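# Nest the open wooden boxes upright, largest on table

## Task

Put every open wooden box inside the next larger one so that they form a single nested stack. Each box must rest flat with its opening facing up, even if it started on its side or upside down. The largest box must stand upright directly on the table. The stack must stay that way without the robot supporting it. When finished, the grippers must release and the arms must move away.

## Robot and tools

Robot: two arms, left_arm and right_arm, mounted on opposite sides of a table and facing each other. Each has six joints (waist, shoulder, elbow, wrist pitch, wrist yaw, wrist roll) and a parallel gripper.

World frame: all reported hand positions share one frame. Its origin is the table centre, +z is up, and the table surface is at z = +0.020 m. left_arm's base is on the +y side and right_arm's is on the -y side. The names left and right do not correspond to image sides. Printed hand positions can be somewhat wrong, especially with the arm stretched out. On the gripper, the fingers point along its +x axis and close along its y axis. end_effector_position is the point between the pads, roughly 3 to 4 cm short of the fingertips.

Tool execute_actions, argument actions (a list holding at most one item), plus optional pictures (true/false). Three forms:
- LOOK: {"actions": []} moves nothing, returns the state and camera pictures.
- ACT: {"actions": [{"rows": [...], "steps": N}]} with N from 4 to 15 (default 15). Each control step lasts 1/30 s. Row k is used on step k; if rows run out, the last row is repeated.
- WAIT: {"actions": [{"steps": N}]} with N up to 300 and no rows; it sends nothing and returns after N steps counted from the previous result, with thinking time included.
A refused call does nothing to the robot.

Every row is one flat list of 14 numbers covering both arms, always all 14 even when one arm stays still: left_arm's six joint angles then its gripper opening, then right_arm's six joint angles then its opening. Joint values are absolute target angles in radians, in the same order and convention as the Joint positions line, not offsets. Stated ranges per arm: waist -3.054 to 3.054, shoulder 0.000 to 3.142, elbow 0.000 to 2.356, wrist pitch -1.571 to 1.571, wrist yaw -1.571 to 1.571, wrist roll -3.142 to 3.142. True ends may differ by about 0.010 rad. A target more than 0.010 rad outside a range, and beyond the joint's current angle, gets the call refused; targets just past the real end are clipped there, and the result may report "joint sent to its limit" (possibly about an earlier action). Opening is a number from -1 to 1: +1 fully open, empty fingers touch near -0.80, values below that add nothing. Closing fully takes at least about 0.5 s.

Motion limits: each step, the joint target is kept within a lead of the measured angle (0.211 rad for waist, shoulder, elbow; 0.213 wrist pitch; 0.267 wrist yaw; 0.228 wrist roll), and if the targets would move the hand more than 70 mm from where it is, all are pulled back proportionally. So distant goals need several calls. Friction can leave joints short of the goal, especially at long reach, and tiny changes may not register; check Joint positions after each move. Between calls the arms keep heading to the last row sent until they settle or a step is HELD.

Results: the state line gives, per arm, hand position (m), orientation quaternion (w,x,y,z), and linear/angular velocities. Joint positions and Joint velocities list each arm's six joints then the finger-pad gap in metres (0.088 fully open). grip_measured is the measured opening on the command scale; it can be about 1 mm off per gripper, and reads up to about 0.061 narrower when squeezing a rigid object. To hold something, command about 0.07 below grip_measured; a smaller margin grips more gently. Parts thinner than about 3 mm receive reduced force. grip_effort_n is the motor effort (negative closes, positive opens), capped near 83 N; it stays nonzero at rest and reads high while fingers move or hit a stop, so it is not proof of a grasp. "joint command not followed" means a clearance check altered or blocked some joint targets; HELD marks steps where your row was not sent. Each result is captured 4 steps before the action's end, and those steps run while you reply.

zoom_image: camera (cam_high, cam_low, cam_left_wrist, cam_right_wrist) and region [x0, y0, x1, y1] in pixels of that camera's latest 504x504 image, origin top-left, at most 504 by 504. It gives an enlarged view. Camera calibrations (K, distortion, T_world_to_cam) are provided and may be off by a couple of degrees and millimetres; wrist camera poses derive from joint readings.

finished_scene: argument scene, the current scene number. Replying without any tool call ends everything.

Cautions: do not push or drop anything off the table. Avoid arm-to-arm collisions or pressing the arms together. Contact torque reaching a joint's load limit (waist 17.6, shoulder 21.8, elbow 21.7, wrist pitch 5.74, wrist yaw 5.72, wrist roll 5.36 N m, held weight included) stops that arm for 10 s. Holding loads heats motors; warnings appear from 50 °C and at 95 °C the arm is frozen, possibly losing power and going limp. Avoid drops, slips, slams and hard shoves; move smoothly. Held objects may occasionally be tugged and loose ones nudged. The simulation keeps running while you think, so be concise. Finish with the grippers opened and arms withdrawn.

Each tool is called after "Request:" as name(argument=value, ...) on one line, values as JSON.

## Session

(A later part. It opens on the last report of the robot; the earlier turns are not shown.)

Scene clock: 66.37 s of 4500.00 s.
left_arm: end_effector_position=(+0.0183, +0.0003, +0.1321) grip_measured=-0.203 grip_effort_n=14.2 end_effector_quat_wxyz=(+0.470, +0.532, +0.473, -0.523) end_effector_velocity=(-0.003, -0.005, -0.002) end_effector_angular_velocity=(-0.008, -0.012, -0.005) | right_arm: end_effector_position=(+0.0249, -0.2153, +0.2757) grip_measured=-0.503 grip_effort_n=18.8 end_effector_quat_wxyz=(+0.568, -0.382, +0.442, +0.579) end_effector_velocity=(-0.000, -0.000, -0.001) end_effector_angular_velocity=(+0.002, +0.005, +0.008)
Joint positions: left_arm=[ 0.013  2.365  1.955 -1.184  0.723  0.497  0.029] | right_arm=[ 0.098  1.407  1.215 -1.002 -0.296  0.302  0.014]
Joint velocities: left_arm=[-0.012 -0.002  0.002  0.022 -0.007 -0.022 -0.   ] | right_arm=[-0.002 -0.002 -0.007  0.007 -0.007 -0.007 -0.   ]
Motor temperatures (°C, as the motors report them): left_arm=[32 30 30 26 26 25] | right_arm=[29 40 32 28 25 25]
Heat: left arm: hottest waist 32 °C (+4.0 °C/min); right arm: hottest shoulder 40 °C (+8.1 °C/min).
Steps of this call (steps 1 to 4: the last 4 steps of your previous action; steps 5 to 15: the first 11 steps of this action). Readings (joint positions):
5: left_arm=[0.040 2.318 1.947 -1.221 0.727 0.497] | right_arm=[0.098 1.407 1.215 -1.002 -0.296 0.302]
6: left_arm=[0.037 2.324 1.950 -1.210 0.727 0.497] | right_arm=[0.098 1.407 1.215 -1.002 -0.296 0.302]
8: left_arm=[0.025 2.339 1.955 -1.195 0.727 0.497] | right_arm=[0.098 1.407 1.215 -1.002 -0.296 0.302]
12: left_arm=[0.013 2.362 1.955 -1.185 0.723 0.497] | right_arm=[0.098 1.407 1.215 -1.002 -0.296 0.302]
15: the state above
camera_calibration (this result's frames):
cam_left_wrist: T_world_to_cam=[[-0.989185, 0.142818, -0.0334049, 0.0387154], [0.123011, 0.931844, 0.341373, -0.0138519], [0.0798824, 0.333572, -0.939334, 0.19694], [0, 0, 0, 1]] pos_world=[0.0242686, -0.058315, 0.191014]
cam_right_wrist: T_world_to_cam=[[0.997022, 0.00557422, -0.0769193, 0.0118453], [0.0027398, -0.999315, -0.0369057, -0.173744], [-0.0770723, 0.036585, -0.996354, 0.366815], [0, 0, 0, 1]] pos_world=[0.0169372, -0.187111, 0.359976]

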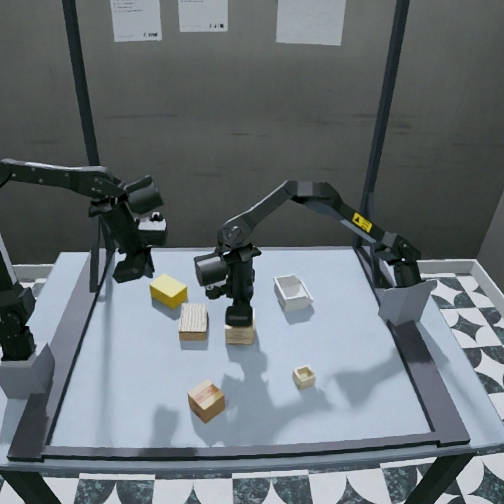

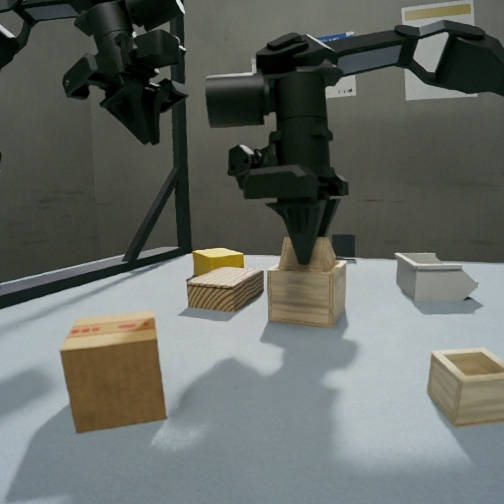

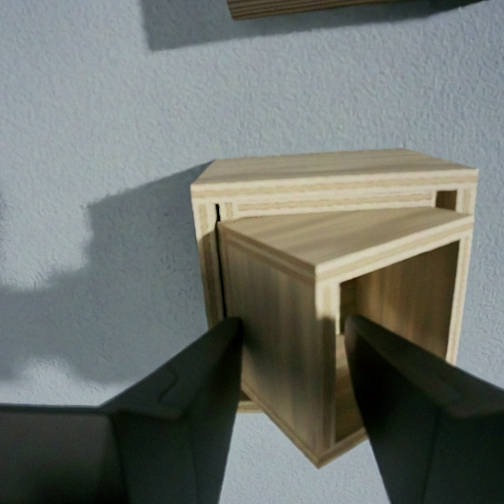

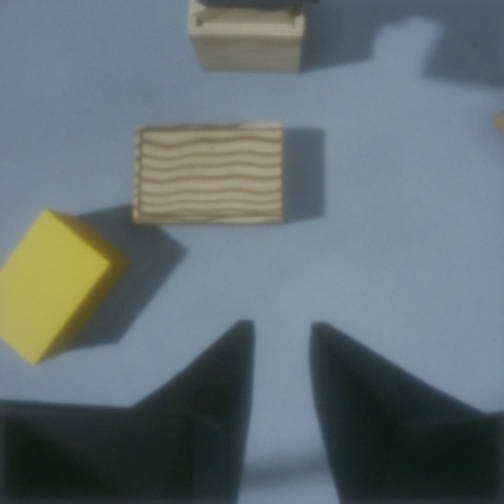

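Request:
execute_actions(actions=[{"rows":[[0.013,2.365,1.955,-1.185,0.725,0.5,-1,0.1,1.4,1.2,-1.0,-0.294,0.3,-0.5]],"steps":15}])

Request:
execute_actions(actions=[{"rows":[[0.04,2.32,1.95,-1.225,0.727,0.5,-1,0.1,1.4,1.2,-1.0,-0.294,0.3,-0.5]],"steps":15}], pictures=true)

Scene clock: 66.87 s of 4500.00 s.
left_arm: end_effector_position=(+0.0172, +0.0002, +0.1313) grip_measured=-0.727 grip_effort_n=-83.5 end_effector_quat_wxyz=(+0.468, +0.532, +0.473, -0.523) end_effector_velocity=(+0.001, +0.006, -0.001) end_effector_angular_velocity=(+0.028, -0.013, +0.038) | right_arm: end_effector_position=(+0.0249, -0.2153, +0.2757) grip_measured=-0.503 grip_effort_n=19.3 end_effector_quat_wxyz=(+0.568, -0.382, +0.442, +0.579) end_effector_velocity=(+0.002, -0.002, +0.000) end_effector_angular_velocity=(-0.005, -0.001, +0.014)
Joint positions: left_arm=[ 0.01   2.365  1.955 -1.184  0.724  0.498  0.003] | right_arm=[ 0.098  1.407  1.215 -1.002 -0.296  0.302  0.014]
Joint velocities: left_arm=[-0.002 -0.002 -0.007 -0.022 -0.022 -0.022  0.   ] | right_arm=[-0.007 -0.002 -0.002 -0.007 -0.007 -0.022 -0.   ]
Motor temperatures (°C, as the motors report them): left_arm=[32 30 30 26 26 25] | right_arm=[29 39 32 28 25 25]
Heat: left arm: hottest waist 32 °C (+4.0 °C/min); right arm: hottest shoulder 39 °C (+7.0 °C/min).
Steps of this call (steps 1 to 4: the last 4 steps of your previous action; steps 5 to 15: the first 11 steps of this action). Readings (joint positions):
5: left_arm=[0.012 2.365 1.955 -1.183 0.722 0.497] | right_arm=[0.098 1.407 1.215 -1.002 -0.296 0.302]
6: left_arm=[0.013 2.365 1.955 -1.182 0.722 0.497] | right_arm=[0.098 1.407 1.215 -1.002 -0.296 0.302]
8: left_arm=[0.012 2.365 1.955 -1.182 0.723 0.497] | right_arm=[0.098 1.407 1.215 -1.002 -0.296 0.302]
12: left_arm=[0.011 2.365 1.955 -1.184 0.724 0.498] | right_arm=[0.098 1.407 1.215 -1.002 -0.296 0.302]
15: the state above

Scene clock: 67.37 s of 4500.00 s.
left_arm: end_effector_position=(+0.0162, +0.0037, +0.1479) grip_measured=-0.727 grip_effort_n=-83.5 end_effector_quat_wxyz=(+0.478, +0.525, +0.476, -0.519) end_effector_velocity=(-0.008, +0.003, +0.007) end_effector_angular_velocity=(+0.013, -0.003, +0.014) | right_arm: end_effector_position=(+0.0249, -0.2153, +0.2757) grip_measured=-0.503 grip_effort_n=19.8 end_effector_quat_wxyz=(+0.568, -0.382, +0.442, +0.579) end_effector_velocity=(+0.001, -0.005, -0.001) end_effector_angular_velocity=(-0.020, -0.003, +0.014)
Joint positions: left_arm=[ 0.036  2.336  1.954 -1.221  0.724  0.498  0.003] | right_arm=[ 0.098  1.407  1.215 -1.002 -0.296  0.302  0.014]
Joint velocities: left_arm=[-0.002 -0.022  0.002 -0.037 -0.007 -0.007 -0.   ] | right_arm=[-0.002 -0.002 -0.002 -0.022 -0.007 -0.022 -0.   ]
Motor temperatures (°C, as the motors report them): left_arm=[32 30 30 26 26 25] | right_arm=[29 39 32 28 25 25]
Heat: left arm: hottest waist 32 °C (+4.0 °C/min); right arm: hottest shoulder 39 °C (+7.1 °C/min).
Steps of this call (steps 1 to 4: the last 4 steps of your previous action; steps 5 to 15: the first 11 steps of this action). Readings (joint positions):
5: left_arm=[0.011 2.364 1.955 -1.186 0.724 0.498] | right_arm=[0.098 1.407 1.215 -1.002 -0.296 0.302]
6: left_arm=[0.012 2.362 1.955 -1.196 0.724 0.498] | right_arm=[0.098 1.407 1.215 -1.002 -0.296 0.302]
8: left_arm=[0.019 2.356 1.954 -1.209 0.724 0.498] | right_arm=[0.098 1.407 1.215 -1.002 -0.296 0.302]
12: left_arm=[0.033 2.342 1.954 -1.218 0.724 0.498] | right_arm=[0.098 1.407 1.215 -1.002 -0.296 0.302]
15: the state above
camera_calibration (this result's frames):
cam_left_wrist: T_world_to_cam=[[-0.992149, 0.119736, -0.0361018, 0.0372679], [0.100956, 0.937199, 0.333865, -0.0207339], [0.0738102, 0.327599, -0.941929, 0.211351], [0, 0, 0, 1]] pos_world=[0.0234687, -0.0542688, 0.207345]
cam_right_wrist: T_world_to_cam=[[0.997022, 0.00557422, -0.0769193, 0.0118453], [0.0027398, -0.999315, -0.0369057, -0.173744], [-0.0770723, 0.036585, -0.996354, 0.366815], [0, 0, 0, 1]] pos_world=[0.0169372, -0.187111, 0.359976]

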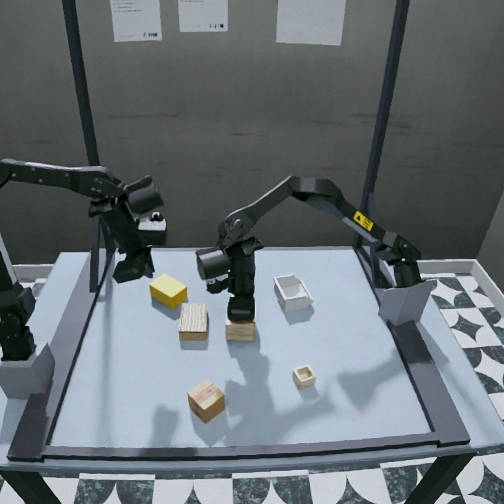

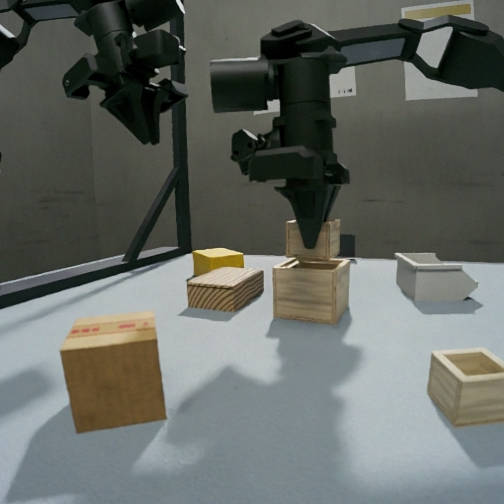

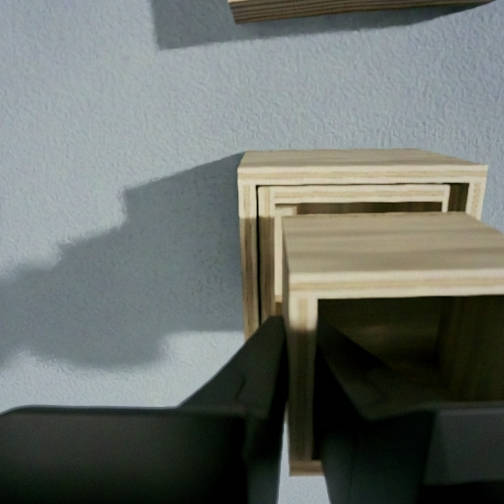

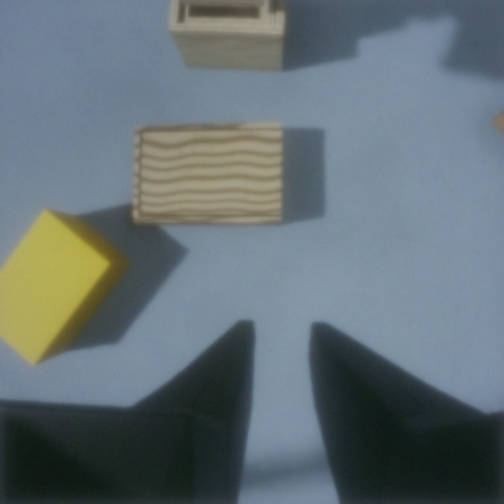

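Request:
execute_actions(actions=[{"rows":[[0.012,2.375,1.955,-1.18,0.725,0.5,-1,0.1,1.4,1.2,-1.0,-0.294,0.3,-0.5]],"steps":15}], pictures=true)

Scene clock: 68.00 s of 4500.00 s.
left_arm: end_effector_position=(+0.0167, -0.0005, +0.1341) grip_measured=-0.727 grip_effort_n=-83.5 end_effector_quat_wxyz=(+0.470, +0.531, +0.470, -0.525) end_effector_velocity=(-0.007, +0.003, -0.004) end_effector_angular_velocity=(+0.025, +0.002, -0.009) | right_arm: end_effector_position=(+0.0249, -0.2153, +0.2757) grip_measured=-0.503 grip_effort_n=19.3 end_effector_quat_wxyz=(+0.568, -0.382, +0.442, +0.579) end_effector_velocity=(-0.002, -0.003, -0.000) end_effector_angular_velocity=(-0.011, +0.017, +0.010)
Joint positions: left_arm=[ 0.014  2.359  1.954 -1.183  0.725  0.498  0.003] | right_arm=[ 0.098  1.407  1.215 -1.002 -0.296  0.302  0.014]
Joint velocities: left_arm=[-0.017 -0.002  0.002 -0.022 -0.007  0.007 -0.   ] | right_arm=[-0.002 -0.002 -0.002 -0.007 -0.022 -0.007 -0.   ]
Motor temperatures (°C, as the motors report them): left_arm=[32 30 30 26 26 25] | right_arm=[29 39 32 28 25 25]
Heat: left arm: hottest waist 32 °C (+4.0 °C/min); right arm: hottest shoulder 39 °C (+7.0 °C/min).
Steps of this call (steps 1 to 4: the last 4 steps of your previous action; steps 5 to 8: the robot went on to your last target; steps 9 to 19: the first 11 steps of this action). Readings (joint positions):
9: left_arm=[0.035 2.336 1.954 -1.222 0.724 0.498] | right_arm=[0.098 1.407 1.215 -1.002 -0.296 0.302]
10: left_arm=[0.033 2.338 1.954 -1.213 0.724 0.498] | right_arm=[0.098 1.407 1.215 -1.002 -0.296 0.302]
12: left_arm=[0.026 2.343 1.954 -1.197 0.724 0.498] | right_arm=[0.098 1.407 1.215 -1.002 -0.296 0.302]
16: left_arm=[0.012 2.358 1.954 -1.188 0.724 0.498] | right_arm=[0.098 1.407 1.215 -1.002 -0.296 0.302]
19: the state above
camera_calibration (this result's frames):
cam_left_wrist: T_world_to_cam=[[-0.988617, 0.146609, -0.0337944, 0.0374137], [0.126881, 0.933132, 0.336402, -0.0130154], [0.0808542, 0.328285, -0.941112, 0.199477], [0, 0, 0, 1]] pos_world=[0.0225107, -0.0588254, 0.193373]
cam_right_wrist: T_world_to_cam=[[0.997022, 0.00557422, -0.0769193, 0.0118453], [0.0027398, -0.999315, -0.0369057, -0.173744], [-0.0770723, 0.036585, -0.996354, 0.366815], [0, 0, 0, 1]] pos_world=[0.0169372, -0.187111, 0.359976]

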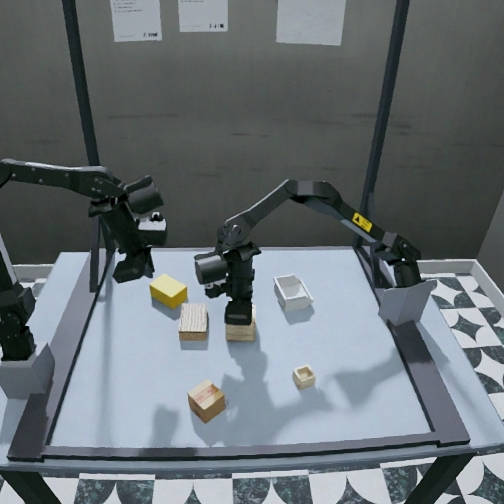

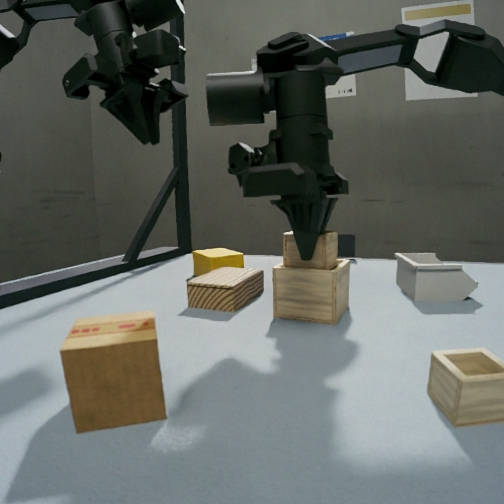

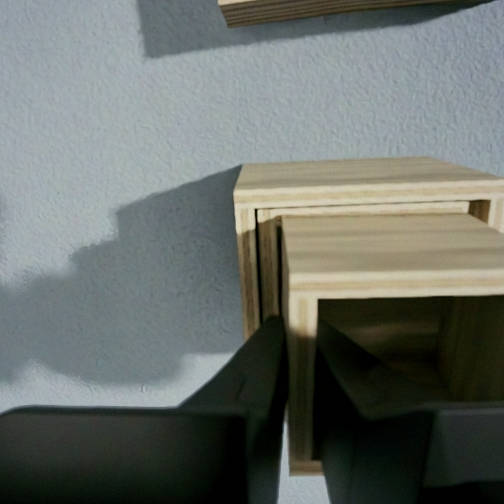

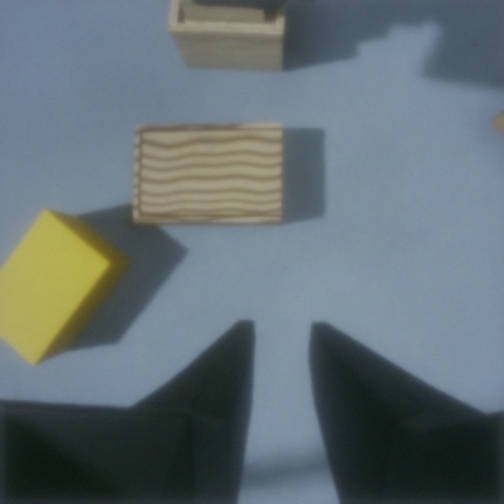

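Request:
execute_actions(actions=[{"rows":[[-0.01,2.41,1.95,-1.14,0.725,0.5,-1,0.1,1.4,1.2,-1.0,-0.294,0.3,-0.5]],"steps":15}], pictures=true)

Scene clock: 68.50 s of 4500.00 s.
left_arm: end_effector_position=(+0.0201, -0.0055, +0.1304) grip_measured=-0.727 grip_effort_n=-83.5 end_effector_quat_wxyz=(+0.470, +0.530, +0.462, -0.535) end_effector_velocity=(-0.002, -0.005, -0.001) end_effector_angular_velocity=(-0.022, +0.015, -0.009) | right_arm: end_effector_position=(+0.0249, -0.2153, +0.2757) grip_measured=-0.503 grip_effort_n=18.8 end_effector_quat_wxyz=(+0.568, -0.382, +0.442, +0.579) end_effector_velocity=(-0.002, -0.002, -0.002) end_effector_angular_velocity=(-0.017, +0.021, -0.006)
Joint positions: left_arm=[ 0.013  2.37   1.956 -1.15   0.736  0.499  0.003] | right_arm=[ 0.098  1.407  1.215 -1.002 -0.296  0.302  0.014]
Joint velocities: left_arm=[-0.002  0.002  0.002  0.022  0.022 -0.007  0.   ] | right_arm=[-0.002  0.002 -0.002 -0.007 -0.022  0.007 -0.   ]
Motor temperatures (°C, as the motors report them): left_arm=[32 30 30 26 26 25] | right_arm=[29 39 32 28 25 25]
Heat: left arm: hottest waist 32 °C (+4.0 °C/min); right arm: hottest shoulder 39 °C (+7.1 °C/min).
Steps of this call (steps 1 to 4: the last 4 steps of your previous action; steps 5 to 15: the first 11 steps of this action). Readings (joint positions):
5: left_arm=[0.013 2.363 1.954 -1.180 0.725 0.498] | right_arm=[0.098 1.407 1.215 -1.002 -0.296 0.302]
6: left_arm=[0.012 2.366 1.954 -1.172 0.727 0.498] | right_arm=[0.098 1.407 1.215 -1.002 -0.296 0.302]
8: left_arm=[0.012 2.368 1.954 -1.164 0.730 0.498] | right_arm=[0.098 1.407 1.215 -1.002 -0.296 0.302]
12: left_arm=[0.013 2.370 1.955 -1.152 0.735 0.499] | right_arm=[0.098 1.407 1.215 -1.002 -0.296 0.302]
15: the state above
camera_calibration (this result's frames):
cam_left_wrist: T_world_to_cam=[[-0.98613, 0.162702, -0.0327911, 0.0412368], [0.14408, 0.937251, 0.317494, -0.00533968], [0.0823903, 0.308366, -0.947693, 0.198039], [0, 0, 0, 1]] pos_world=[0.0251177, -0.0627731, 0.190728]
cam_right_wrist: T_world_to_cam=[[0.997022, 0.00557422, -0.0769193, 0.0118453], [0.0027398, -0.999315, -0.0369057, -0.173744], [-0.0770723, 0.036585, -0.996354, 0.366815], [0, 0, 0, 1]] pos_world=[0.0169372, -0.187111, 0.359976]

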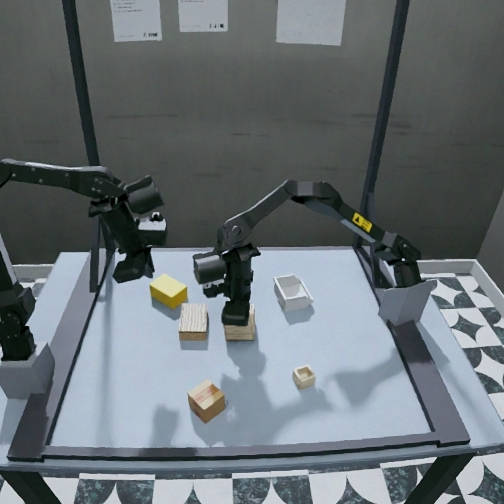

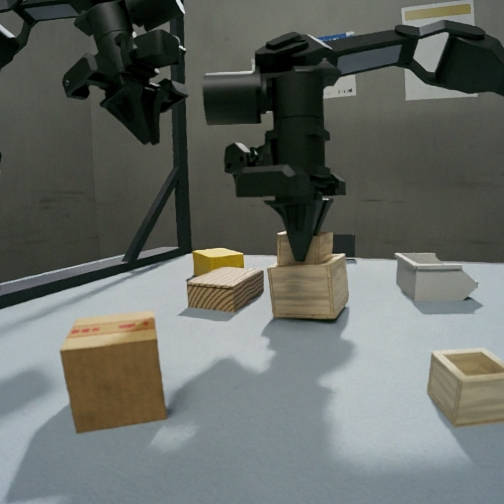

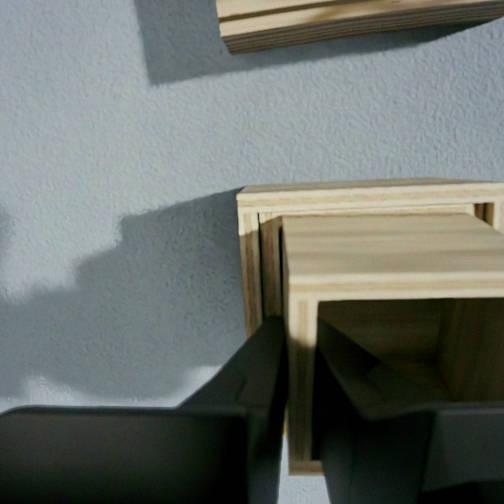

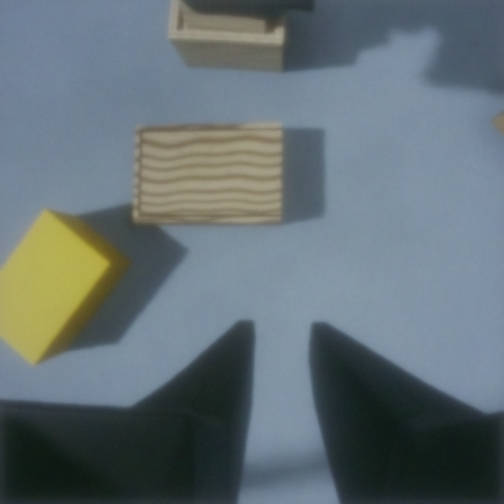

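Request:
execute_actions(actions=[{"rows":[[0.03,2.33,1.93,-1.20,0.725,0.5,-1,0.1,1.4,1.2,-1.0,-0.294,0.3,-0.5]],"steps":15}], pictures=true)

Scene clock: 69.00 s of 4500.00 s.
left_arm: end_effector_position=(+0.0183, +0.0055, +0.1349) grip_measured=-0.727 grip_effort_n=-83.5 end_effector_quat_wxyz=(+0.471, +0.527, +0.480, -0.520) end_effector_velocity=(-0.015, +0.009, +0.014) end_effector_angular_velocity=(+0.023, +0.002, +0.016) | right_arm: end_effector_position=(+0.0249, -0.2153, +0.2757) grip_measured=-0.503 grip_effort_n=19.3 end_effector_quat_wxyz=(+0.568, -0.382, +0.442, +0.579) end_effector_velocity=(-0.001, -0.000, -0.003) end_effector_angular_velocity=(-0.005, +0.009, -0.003)
Joint positions: left_arm=[ 0.022  2.354  1.936 -1.194  0.728  0.499  0.003] | right_arm=[ 0.098  1.407  1.215 -1.002 -0.296  0.302  0.014]
Joint velocities: left_arm=[ 0.002 -0.051 -0.017 -0.066 -0.007  0.007 -0.   ] | right_arm=[ 0.002  0.002 -0.007  0.007 -0.007  0.007 -0.   ]
Motor temperatures (°C, as the motors report them): left_arm=[33 30 30 26 26 25] | right_arm=[28 39 32 28 25 25]
Heat: left arm: hottest waist 33 °C (+5.0 °C/min); right arm: hottest shoulder 39 °C (+7.0 °C/min).
Steps of this call (steps 1 to 4: the last 4 steps of your previous action; steps 5 to 15: the first 11 steps of this action). Readings (joint positions):
5: left_arm=[0.013 2.368 1.957 -1.149 0.737 0.499] | right_arm=[0.098 1.407 1.215 -1.002 -0.296 0.302]
6: left_arm=[0.014 2.364 1.955 -1.157 0.735 0.499] | right_arm=[0.098 1.407 1.215 -1.002 -0.296 0.302]
8: left_arm=[0.017 2.360 1.947 -1.174 0.731 0.499] | right_arm=[0.098 1.407 1.215 -1.002 -0.296 0.302]
12: left_arm=[0.021 2.357 1.938 -1.189 0.728 0.499] | right_arm=[0.098 1.407 1.215 -1.002 -0.296 0.302]
15: the state above
camera_calibration (this result's frames):
cam_left_wrist: T_world_to_cam=[[-0.991704, 0.126187, -0.0244914, 0.0369974], [0.110086, 0.932127, 0.344993, -0.0198872], [0.0663626, 0.339434, -0.938286, 0.197903], [0, 0, 0, 1]] pos_world=[0.0257464, -0.0533064, 0.193457]
cam_right_wrist: T_world_to_cam=[[0.997022, 0.00557422, -0.0769193, 0.0118453], [0.0027398, -0.999315, -0.0369057, -0.173744], [-0.0770723, 0.036585, -0.996354, 0.366815], [0, 0, 0, 1]] pos_world=[0.0169372, -0.187111, 0.359976]

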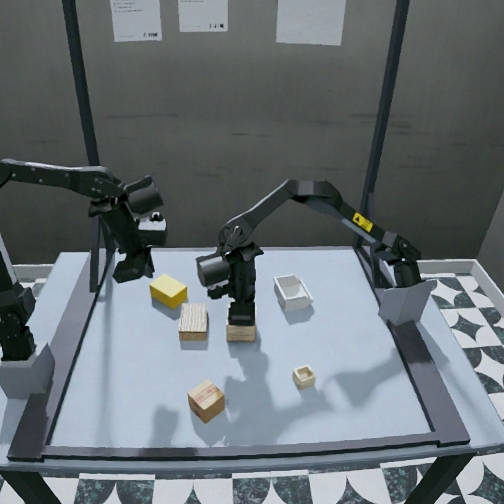

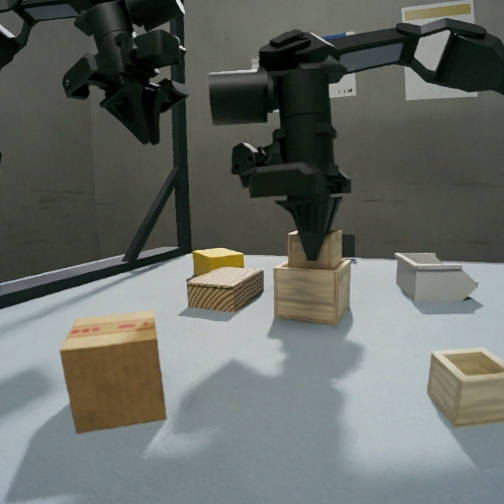

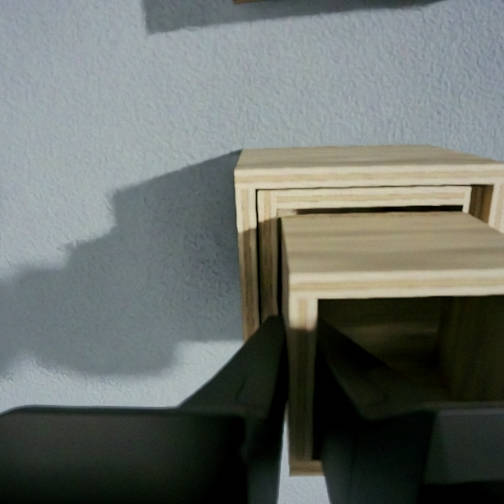

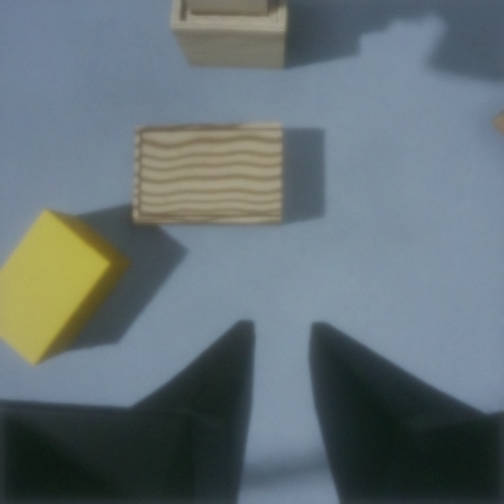

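Request:
execute_actions(actions=[{"rows":[[0.005,2.375,1.91,-1.165,0.725,0.5,-1,0.1,1.4,1.2,-1.0,-0.294,0.3,-0.5]],"steps":15}], pictures=true)

Scene clock: 69.50 s of 4500.00 s.
left_arm: end_effector_position=(+0.0182, +0.0057, +0.1312) grip_measured=-0.727 grip_effort_n=-83.5 end_effector_quat_wxyz=(+0.469, +0.528, +0.478, -0.523) end_effector_velocity=(+0.001, +0.001, -0.001) end_effector_angular_velocity=(+0.003, -0.007, +0.004) | right_arm: end_effector_position=(+0.0249, -0.2153, +0.2757) grip_measured=-0.503 grip_effort_n=19.3 end_effector_quat_wxyz=(+0.568, -0.382, +0.442, +0.579) end_effector_velocity=(-0.001, -0.006, -0.003) end_effector_angular_velocity=(-0.029, +0.014, +0.004)
Joint positions: left_arm=[ 0.017  2.351  1.921 -1.174  0.73   0.499  0.003] | right_arm=[ 0.098  1.407  1.215 -1.002 -0.296  0.302  0.014]
Joint velocities: left_arm=[-0.002 -0.002 -0.007  0.007 -0.007 -0.007 -0.   ] | right_arm=[-0.002 -0.002 -0.007 -0.022 -0.022 -0.007 -0.   ]
Motor temperatures (°C, as the motors report them): left_arm=[33 30 30 26 26 25] | right_arm=[28 39 32 28 25 25]
Heat: left arm: hottest waist 33 °C (+5.0 °C/min); right arm: hottest shoulder 39 °C (+7.1 °C/min).
Steps of this call (steps 1 to 4: the last 4 steps of your previous action; steps 5 to 15: the first 11 steps of this action). Readings (joint positions):
5: left_arm=[0.022 2.348 1.934 -1.195 0.728 0.499] | right_arm=[0.098 1.407 1.215 -1.002 -0.296 0.302]
6: left_arm=[0.021 2.348 1.930 -1.189 0.728 0.499] | right_arm=[0.098 1.407 1.215 -1.002 -0.296 0.302]
8: left_arm=[0.016 2.350 1.925 -1.179 0.728 0.499] | right_arm=[0.098 1.407 1.215 -1.002 -0.296 0.302]
12: left_arm=[0.017 2.351 1.922 -1.175 0.730 0.499] | right_arm=[0.098 1.407 1.215 -1.002 -0.296 0.302]
15: the state above
camera_calibration (this result's frames):
cam_left_wrist: T_world_to_cam=[[-0.990617, 0.134555, -0.0239425, 0.0367051], [0.118324, 0.932058, 0.342444, -0.0186022], [0.0683932, 0.336397, -0.939233, 0.194507], [0, 0, 0, 1]] pos_world=[0.0252588, -0.0530321, 0.189936]
cam_right_wrist: T_world_to_cam=[[0.997022, 0.00557422, -0.0769193, 0.0118453], [0.0027398, -0.999315, -0.0369057, -0.173744], [-0.0770723, 0.036585, -0.996354, 0.366815], [0, 0, 0, 1]] pos_world=[0.0169372, -0.187111, 0.359976]

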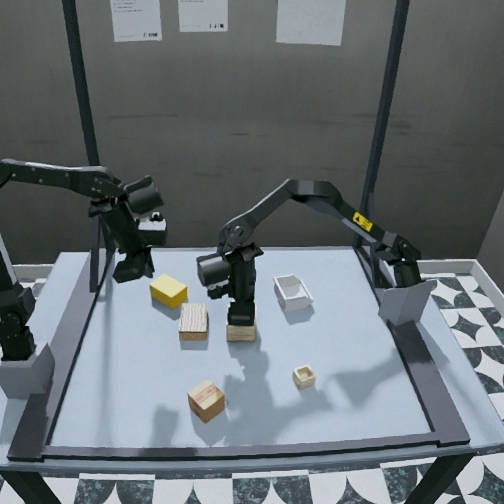

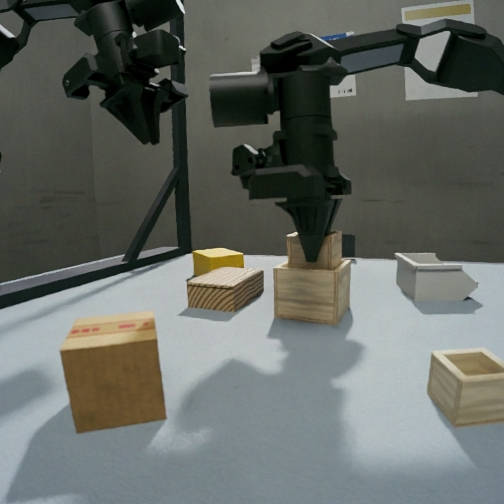

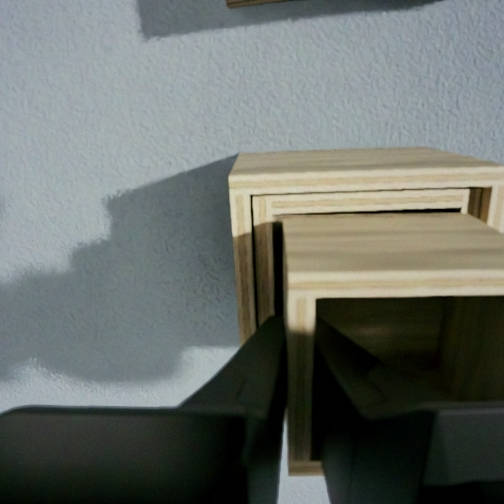

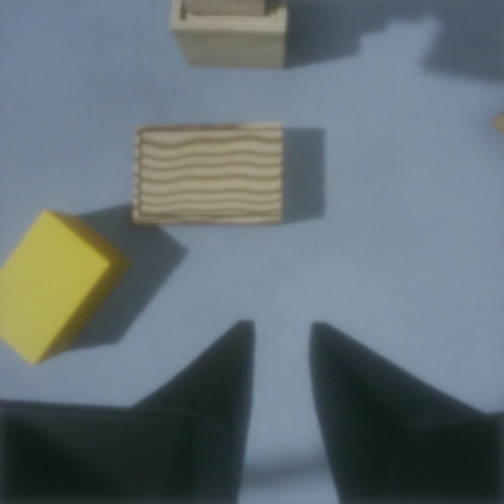

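Request:
execute_actions(actions=[{"rows":[[0.017,2.351,1.921,-1.175,0.73,0.5,-0.5,0.1,1.4,1.2,-1.0,-0.294,0.3,-0.5]],"steps":15}], pictures=true)

Scene clock: 70.10 s of 4500.00 s.
left_arm: end_effector_position=(+0.0177, +0.0055, +0.1306) grip_measured=-0.531 grip_effort_n=15.6 end_effector_quat_wxyz=(+0.468, +0.528, +0.478, -0.523) end_effector_velocity=(-0.001, +0.001, +0.001) end_effector_angular_velocity=(+0.006, -0.005, -0.008) | right_arm: end_effector_position=(+0.0249, -0.2153, +0.2757) grip_measured=-0.503 grip_effort_n=18.8 end_effector_quat_wxyz=(+0.568, -0.382, +0.442, +0.579) end_effector_velocity=(+0.001, -0.002, -0.001) end_effector_angular_velocity=(-0.005, -0.010, +0.005)
Joint positions: left_arm=[ 0.015  2.351  1.92  -1.172  0.732  0.499  0.013] | right_arm=[ 0.098  1.407  1.215 -1.002 -0.296  0.302  0.014]
Joint velocities: left_arm=[-0.002 -0.002  0.002 -0.007 -0.007  0.007  0.011] | right_arm=[ 0.002 -0.002 -0.002 -0.007  0.007 -0.007  0.   ]
Motor temperatures (°C, as the motors report them): left_arm=[33 30 30 26 26 25] | right_arm=[28 39 32 28 25 25]
Heat: left arm: hottest waist 33 °C (+5.1 °C/min); right arm: hottest shoulder 39 °C (+7.1 °C/min).
Steps of this call (steps 1 to 4: the last 4 steps of your previous action; steps 5 to 7: the robot went on to your last target; steps 8 to 18: the first 11 steps of this action). Readings (joint positions):
8: left_arm=[0.017 2.351 1.920 -1.173 0.730 0.499] | right_arm=[0.098 1.407 1.215 -1.002 -0.296 0.302]
9: left_arm=[0.017 2.351 1.920 -1.173 0.731 0.499] | right_arm=[0.098 1.407 1.215 -1.002 -0.296 0.302]
11: left_arm=[0.017 2.351 1.920 -1.172 0.732 0.499] | right_arm=[0.098 1.407 1.215 -1.002 -0.296 0.302]
15: left_arm=[0.015 2.351 1.920 -1.172 0.732 0.499] | right_arm=[0.098 1.407 1.215 -1.002 -0.296 0.302]
18: the state above
camera_calibration (this result's frames):
cam_left_wrist: T_world_to_cam=[[-0.990425, 0.136167, -0.0227499, 0.0360216], [0.120254, 0.931867, 0.34229, -0.0181972], [0.0678086, 0.336277, -0.939319, 0.194054], [0, 0, 0, 1]] pos_world=[0.0247064, -0.0532035, 0.189327]
cam_right_wrist: T_world_to_cam=[[0.997022, 0.00557422, -0.0769193, 0.0118453], [0.0027398, -0.999315, -0.0369057, -0.173744], [-0.0770723, 0.036585, -0.996354, 0.366815], [0, 0, 0, 1]] pos_world=[0.0169372, -0.187111, 0.359976]

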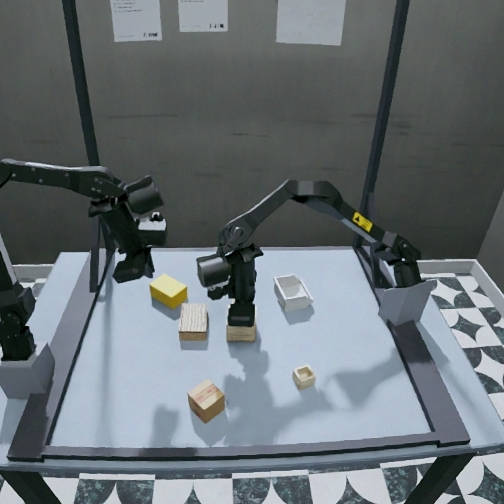

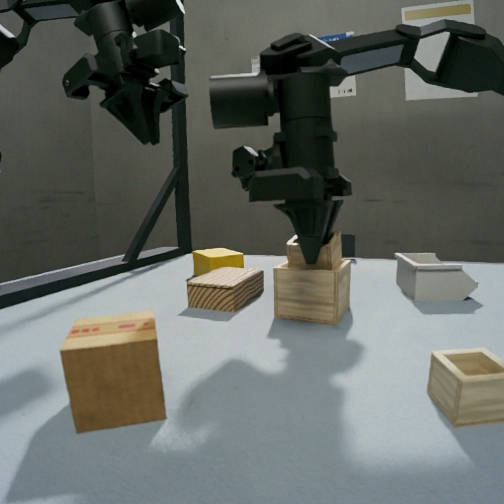

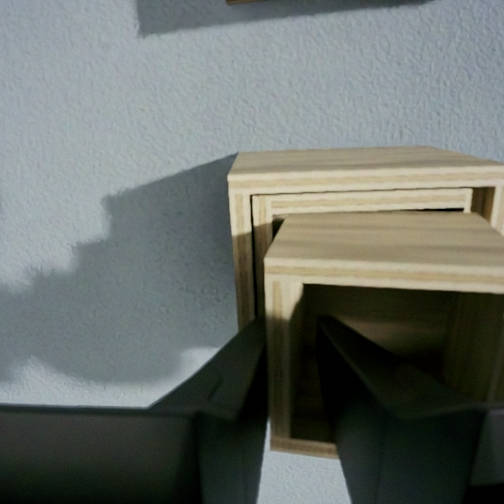

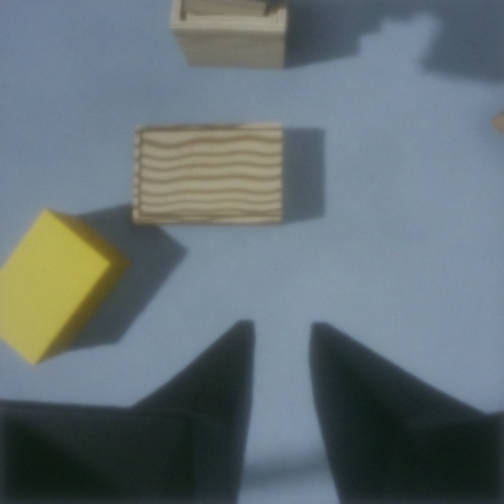

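Request:
execute_actions(actions=[{"rows":[[0.017,2.351,1.921,-1.175,0.73,0.5,-1,0.1,1.4,1.2,-1.0,-0.294,0.3,-0.5]],"steps":12}])

Request:
execute_actions(actions=[{"rows":[[0.035,2.345,1.925,-1.19,0.73,0.5,-1,0.1,1.4,1.2,-1.0,-0.294,0.3,-0.5]],"steps":12}])

Request:
execute_actions(actions=[{"rows":[[0.02,2.39,1.92,-1.14,0.73,0.5,-1,0.1,1.4,1.2,-1.0,-0.294,0.3,-0.5]],"steps":15}], pictures=true)

Scene clock: 70.60 s of 4500.00 s.
left_arm: end_effector_position=(+0.0204, +0.0035, +0.1398) grip_measured=-0.728 grip_effort_n=-83.5 end_effector_quat_wxyz=(+0.476, +0.523, +0.472, -0.526) end_effector_velocity=(+0.006, +0.002, -0.002) end_effector_angular_velocity=(+0.014, -0.034, +0.004) | right_arm: end_effector_position=(+0.0249, -0.2153, +0.2757) grip_measured=-0.503 grip_effort_n=18.8 end_effector_quat_wxyz=(+0.568, -0.382, +0.442, +0.579) end_effector_velocity=(-0.000, -0.005, +0.000) end_effector_angular_velocity=(-0.020, +0.020, -0.012)
Joint positions: left_arm=[ 0.033  2.342  1.925 -1.173  0.735  0.499  0.003] | right_arm=[ 0.098  1.407  1.215 -1.002 -0.296  0.302  0.014]
Joint velocities: left_arm=[-0.002  0.002 -0.002  0.007 -0.037 -0.007 -0.   ] | right_arm=[-0.007 -0.007 -0.002 -0.022 -0.022  0.007 -0.   ]
Motor temperatures (°C, as the motors report them): left_arm=[33 30 30 26 26 25] | right_arm=[28 39 32 28 25 25]
Heat: left arm: hottest waist 33 °C (+5.0 °C/min); right arm: hottest shoulder 39 °C (+7.0 °C/min).
Steps of this call (steps 1 to 4: the last 4 steps of your previous action; steps 5 to 7: the robot went on to your last target; steps 8 to 15: the first 8 steps of this action). Readings (joint positions):
8: left_arm=[0.015 2.351 1.920 -1.173 0.732 0.499] | right_arm=[0.098 1.407 1.215 -1.002 -0.296 0.302]
9: left_arm=[0.015 2.351 1.920 -1.173 0.731 0.499] | right_arm=[0.098 1.407 1.215 -1.002 -0.296 0.302]
11: left_arm=[0.028 2.347 1.920 -1.185 0.741 0.499] | right_arm=[0.098 1.407 1.215 -1.002 -0.296 0.302]
15: the state above

Scene clock: 71.00 s of 4500.00 s.
left_arm: end_effector_position=(+0.0195, +0.0058, +0.1395) grip_measured=-0.728 grip_effort_n=-83.5 end_effector_quat_wxyz=(+0.475, +0.524, +0.477, -0.522) end_effector_velocity=(-0.002, +0.005, -0.003) end_effector_angular_velocity=(+0.026, +0.003, +0.020) | right_arm: end_effector_position=(+0.0249, -0.2153, +0.2757) grip_measured=-0.503 grip_effort_n=19.3 end_effector_quat_wxyz=(+0.568, -0.382, +0.442, +0.579) end_effector_velocity=(+0.003, -0.002, -0.002) end_effector_angular_velocity=(-0.008, -0.015, +0.012)
Joint positions: left_arm=[ 0.032  2.342  1.925 -1.186  0.732  0.499  0.003] | right_arm=[ 0.098  1.407  1.215 -1.002 -0.296  0.302  0.014]
Joint velocities: left_arm=[-0.007  0.002 -0.002 -0.022 -0.007 -0.007 -0.   ] | right_arm=[-0.002 -0.002 -0.007 -0.007  0.007 -0.022 -0.   ]
Motor temperatures (°C, as the motors report them): left_arm=[33 30 30 26 26 25] | right_arm=[28 39 32 28 25 25]
Heat: left arm: hottest waist 33 °C (+5.0 °C/min); right arm: hottest shoulder 39 °C (+7.0 °C/min).
Steps of this call (steps 1 to 4: the last 4 steps of your previous action; steps 5 to 12: the first 8 steps of this action). Readings (joint positions):
5: left_arm=[0.031 2.342 1.925 -1.174 0.732 0.499] | right_arm=[0.098 1.407 1.215 -1.002 -0.296 0.302]
6: left_arm=[0.032 2.342 1.925 -1.175 0.732 0.499] | right_arm=[0.098 1.407 1.215 -1.002 -0.296 0.302]
8: left_arm=[0.033 2.342 1.925 -1.181 0.732 0.499] | right_arm=[0.098 1.407 1.215 -1.002 -0.296 0.302]
12: the state above

Scene clock: 71.50 s of 4500.00 s.
left_arm: end_effector_position=(+0.0259, +0.0036, +0.1234) grip_measured=-0.728 grip_effort_n=-83.5 end_effector_quat_wxyz=(+0.469, +0.528, +0.475, -0.525) end_effector_velocity=(+0.005, -0.007, -0.000) end_effector_angular_velocity=(-0.025, -0.034, -0.029) | right_arm: end_effector_position=(+0.0249, -0.2153, +0.2757) grip_measured=-0.503 grip_effort_n=19.3 end_effector_quat_wxyz=(+0.568, -0.382, +0.442, +0.579) end_effector_velocity=(+0.002, -0.005, -0.001) end_effector_angular_velocity=(-0.020, +0.001, -0.004)
Joint positions: left_arm=[ 0.016  2.377  1.924 -1.145  0.732  0.499  0.003] | right_arm=[ 0.098  1.407  1.215 -1.002 -0.296  0.302  0.014]
Joint velocities: left_arm=[-0.002 -0.002 -0.002  0.051 -0.022 -0.007 -0.   ] | right_arm=[-0.007 -0.002 -0.002 -0.022 -0.007 -0.007 -0.   ]
Motor temperatures (°C, as the motors report them): left_arm=[33 30 30 26 26 25] | right_arm=[28 39 32 28 25 25]
Heat: left arm: hottest waist 33 °C (+5.0 °C/min); right arm: hottest shoulder 39 °C (+7.1 °C/min).
Steps of this call (steps 1 to 4: the last 4 steps of your previous action; steps 5 to 15: the first 11 steps of this action). Readings (joint positions):
5: left_arm=[0.031 2.344 1.925 -1.186 0.732 0.499] | right_arm=[0.098 1.407 1.215 -1.002 -0.296 0.302]
6: left_arm=[0.030 2.349 1.925 -1.176 0.732 0.499] | right_arm=[0.098 1.407 1.215 -1.002 -0.296 0.302]
8: left_arm=[0.026 2.359 1.925 -1.160 0.732 0.499] | right_arm=[0.098 1.407 1.215 -1.002 -0.296 0.302]
12: left_arm=[0.017 2.375 1.924 -1.148 0.732 0.499] | right_arm=[0.098 1.407 1.215 -1.002 -0.296 0.302]
15: the state above
camera_calibration (this result's frames):
cam_left_wrist: T_world_to_cam=[[-0.989889, 0.139663, -0.0247722, 0.0445199], [0.12317, 0.932979, 0.338199, -0.0144516], [0.0703458, 0.331729, -0.940748, 0.187485], [0, 0, 0, 1]] pos_world=[0.032661, -0.0549287, 0.182366]
cam_right_wrist: T_world_to_cam=[[0.997022, 0.00557422, -0.0769193, 0.0118453], [0.0027398, -0.999315, -0.0369057, -0.173744], [-0.0770723, 0.036585, -0.996354, 0.366815], [0, 0, 0, 1]] pos_world=[0.0169372, -0.187111, 0.359976]

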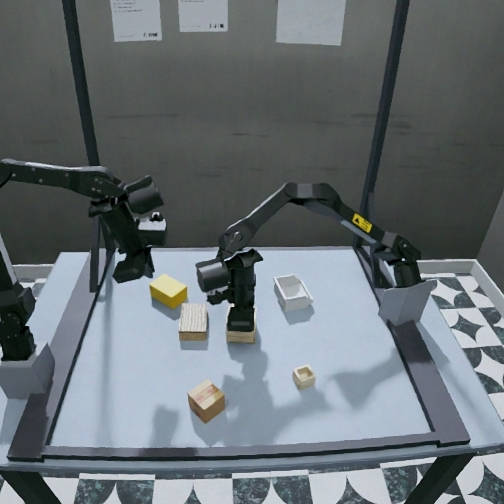

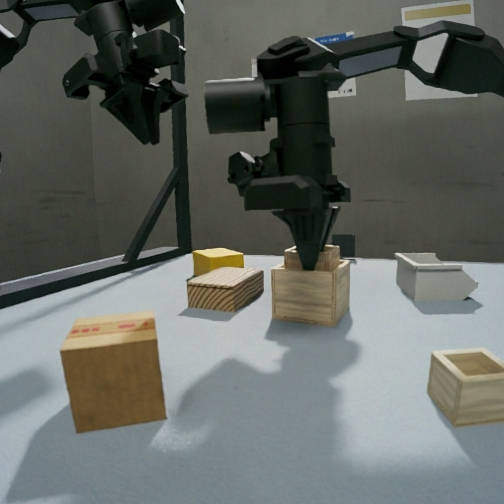

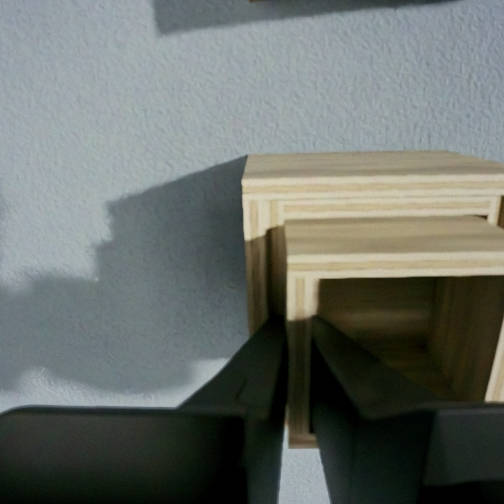

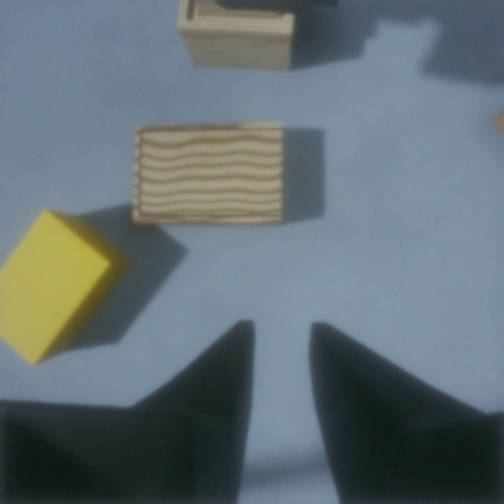

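It's going in. Release and lift.

Request:
execute_actions(actions=[{"rows":[[0.016,2.377,1.924,-1.145,0.73,0.5,-0.55,0.1,1.4,1.2,-1.0,-0.294,0.3,-0.5]],"steps":12}])

Request:
execute_actions(actions=[{"rows":[[0.06,2.28,1.94,-1.26,0.73,0.5,-0.55,0.1,1.4,1.2,-1.0,-0.294,0.3,-0.5]],"steps":15}], pictures=true)

Scene clock: 71.90 s of 4500.00 s.
left_arm: end_effector_position=(+0.0256, +0.0033, +0.1230) grip_measured=-0.607 grip_effort_n=17.0 end_effector_quat_wxyz=(+0.469, +0.528, +0.475, -0.525) end_effector_velocity=(+0.000, +0.005, -0.000) end_effector_angular_velocity=(+0.025, -0.014, +0.020) | right_arm: end_effector_position=(+0.0249, -0.2153, +0.2757) grip_measured=-0.503 grip_effort_n=18.8 end_effector_quat_wxyz=(+0.568, -0.382, +0.442, +0.579) end_effector_velocity=(-0.001, -0.005, -0.001) end_effector_angular_velocity=(-0.025, +0.015, +0.005)
Joint positions: left_arm=[ 0.015  2.377  1.924 -1.144  0.732  0.499  0.009] | right_arm=[ 0.098  1.407  1.215 -1.002 -0.296  0.302  0.014]
Joint velocities: left_arm=[-0.002 -0.002 -0.002 -0.022 -0.022 -0.007  0.019] | right_arm=[-0.002 -0.002 -0.002 -0.022 -0.022 -0.007 -0.   ]
Motor temperatures (°C, as the motors report them): left_arm=[33 30 30 26 26 25] | right_arm=[28 39 32 28 25 25]
Heat: left arm: hottest waist 33 °C (+5.0 °C/min); right arm: hottest shoulder 39 °C (+7.0 °C/min).
Steps of this call (steps 1 to 4: the last 4 steps of your previous action; steps 5 to 12: the first 8 steps of this action). Readings (joint positions):
5: left_arm=[0.016 2.377 1.924 -1.144 0.732 0.499] | right_arm=[0.098 1.407 1.215 -1.002 -0.296 0.302]
6: left_arm=[0.016 2.377 1.924 -1.144 0.732 0.499] | right_arm=[0.098 1.407 1.215 -1.002 -0.296 0.302]
8: left_arm=[0.015 2.377 1.924 -1.144 0.732 0.499] | right_arm=[0.098 1.407 1.215 -1.002 -0.296 0.302]
12: the state above

Scene clock: 72.40 s of 4500.00 s.
left_arm: end_effector_position=(+0.0095, +0.0080, +0.1663) grip_measured=-0.554 grip_effort_n=15.6 end_effector_quat_wxyz=(+0.486, +0.516, +0.476, -0.520) end_effector_velocity=(-0.011, +0.009, +0.007) end_effector_angular_velocity=(+0.032, +0.007, +0.048) | right_arm: end_effector_position=(+0.0249, -0.2153, +0.2757) grip_measured=-0.503 grip_effort_n=18.8 end_effector_quat_wxyz=(+0.568, -0.382, +0.442, +0.579) end_effector_velocity=(+0.002, -0.002, +0.000) end_effector_angular_velocity=(-0.006, +0.003, +0.000)
Joint positions: left_arm=[ 0.058  2.289  1.937 -1.251  0.732  0.499  0.012] | right_arm=[ 0.098  1.407  1.215 -1.002 -0.296  0.302  0.014]
Joint velocities: left_arm=[-0.002 -0.027 -0.002 -0.066 -0.007 -0.022  0.   ] | right_arm=[-0.007 -0.002 -0.002 -0.007 -0.007 -0.007 -0.   ]
Motor temperatures (°C, as the motors report them): left_arm=[33 31 30 26 26 25] | right_arm=[28 39 32 28 25 25]
Heat: left arm: hottest waist 33 °C (+5.1 °C/min); right arm: hottest shoulder 39 °C (+7.1 °C/min).
Steps of this call (steps 1 to 4: the last 4 steps of your previous action; steps 5 to 15: the first 11 steps of this action). Readings (joint positions):
5: left_arm=[0.015 2.372 1.925 -1.152 0.732 0.499] | right_arm=[0.098 1.407 1.215 -1.002 -0.296 0.302]
6: left_arm=[0.018 2.365 1.926 -1.180 0.732 0.499] | right_arm=[0.098 1.407 1.215 -1.002 -0.296 0.302]
8: left_arm=[0.030 2.346 1.926 -1.217 0.732 0.499] | right_arm=[0.098 1.407 1.215 -1.002 -0.296 0.302]
12: left_arm=[0.054 2.302 1.934 -1.243 0.732 0.499] | right_arm=[0.098 1.407 1.215 -1.002 -0.296 0.302]
15: the state above
camera_calibration (this result's frames):
cam_left_wrist: T_world_to_cam=[[-0.993875, 0.104461, -0.0360586, 0.0308873], [0.0877284, 0.944233, 0.317375, -0.0273989], [0.0672009, 0.312268, -0.947614, 0.228918], [0, 0, 0, 1]] pos_world=[0.0177183, -0.0488392, 0.226735]
cam_right_wrist: T_world_to_cam=[[0.997022, 0.00557422, -0.0769193, 0.0118453], [0.0027398, -0.999315, -0.0369057, -0.173744], [-0.0770723, 0.036585, -0.996354, 0.366815], [0, 0, 0, 1]] pos_world=[0.0169372, -0.187111, 0.359976]

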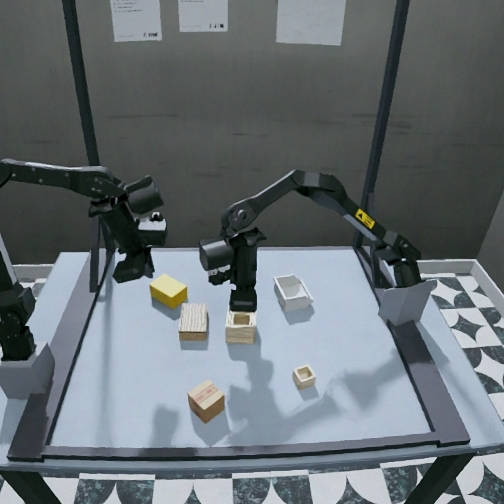

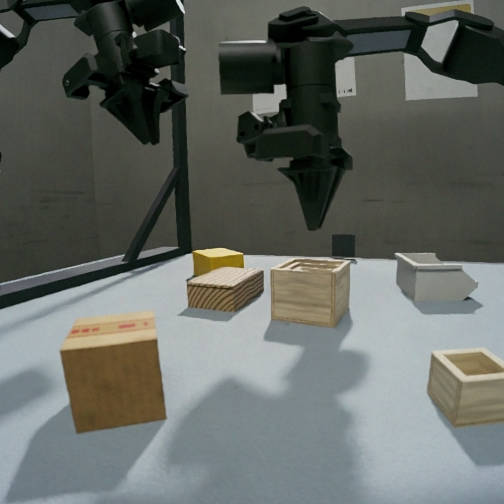

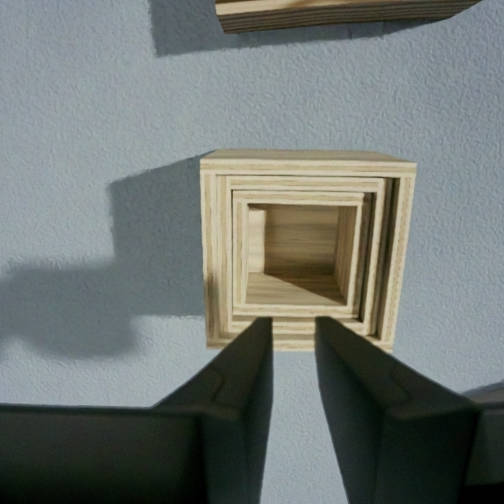

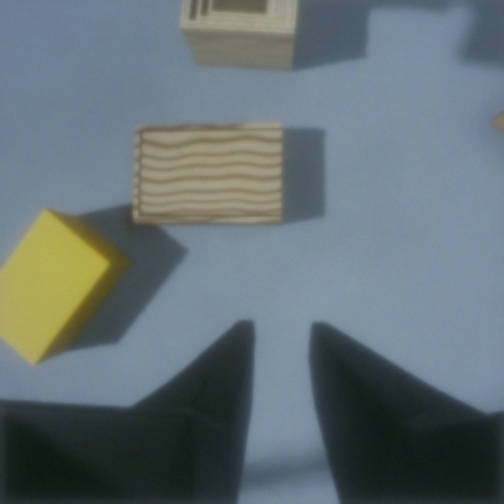

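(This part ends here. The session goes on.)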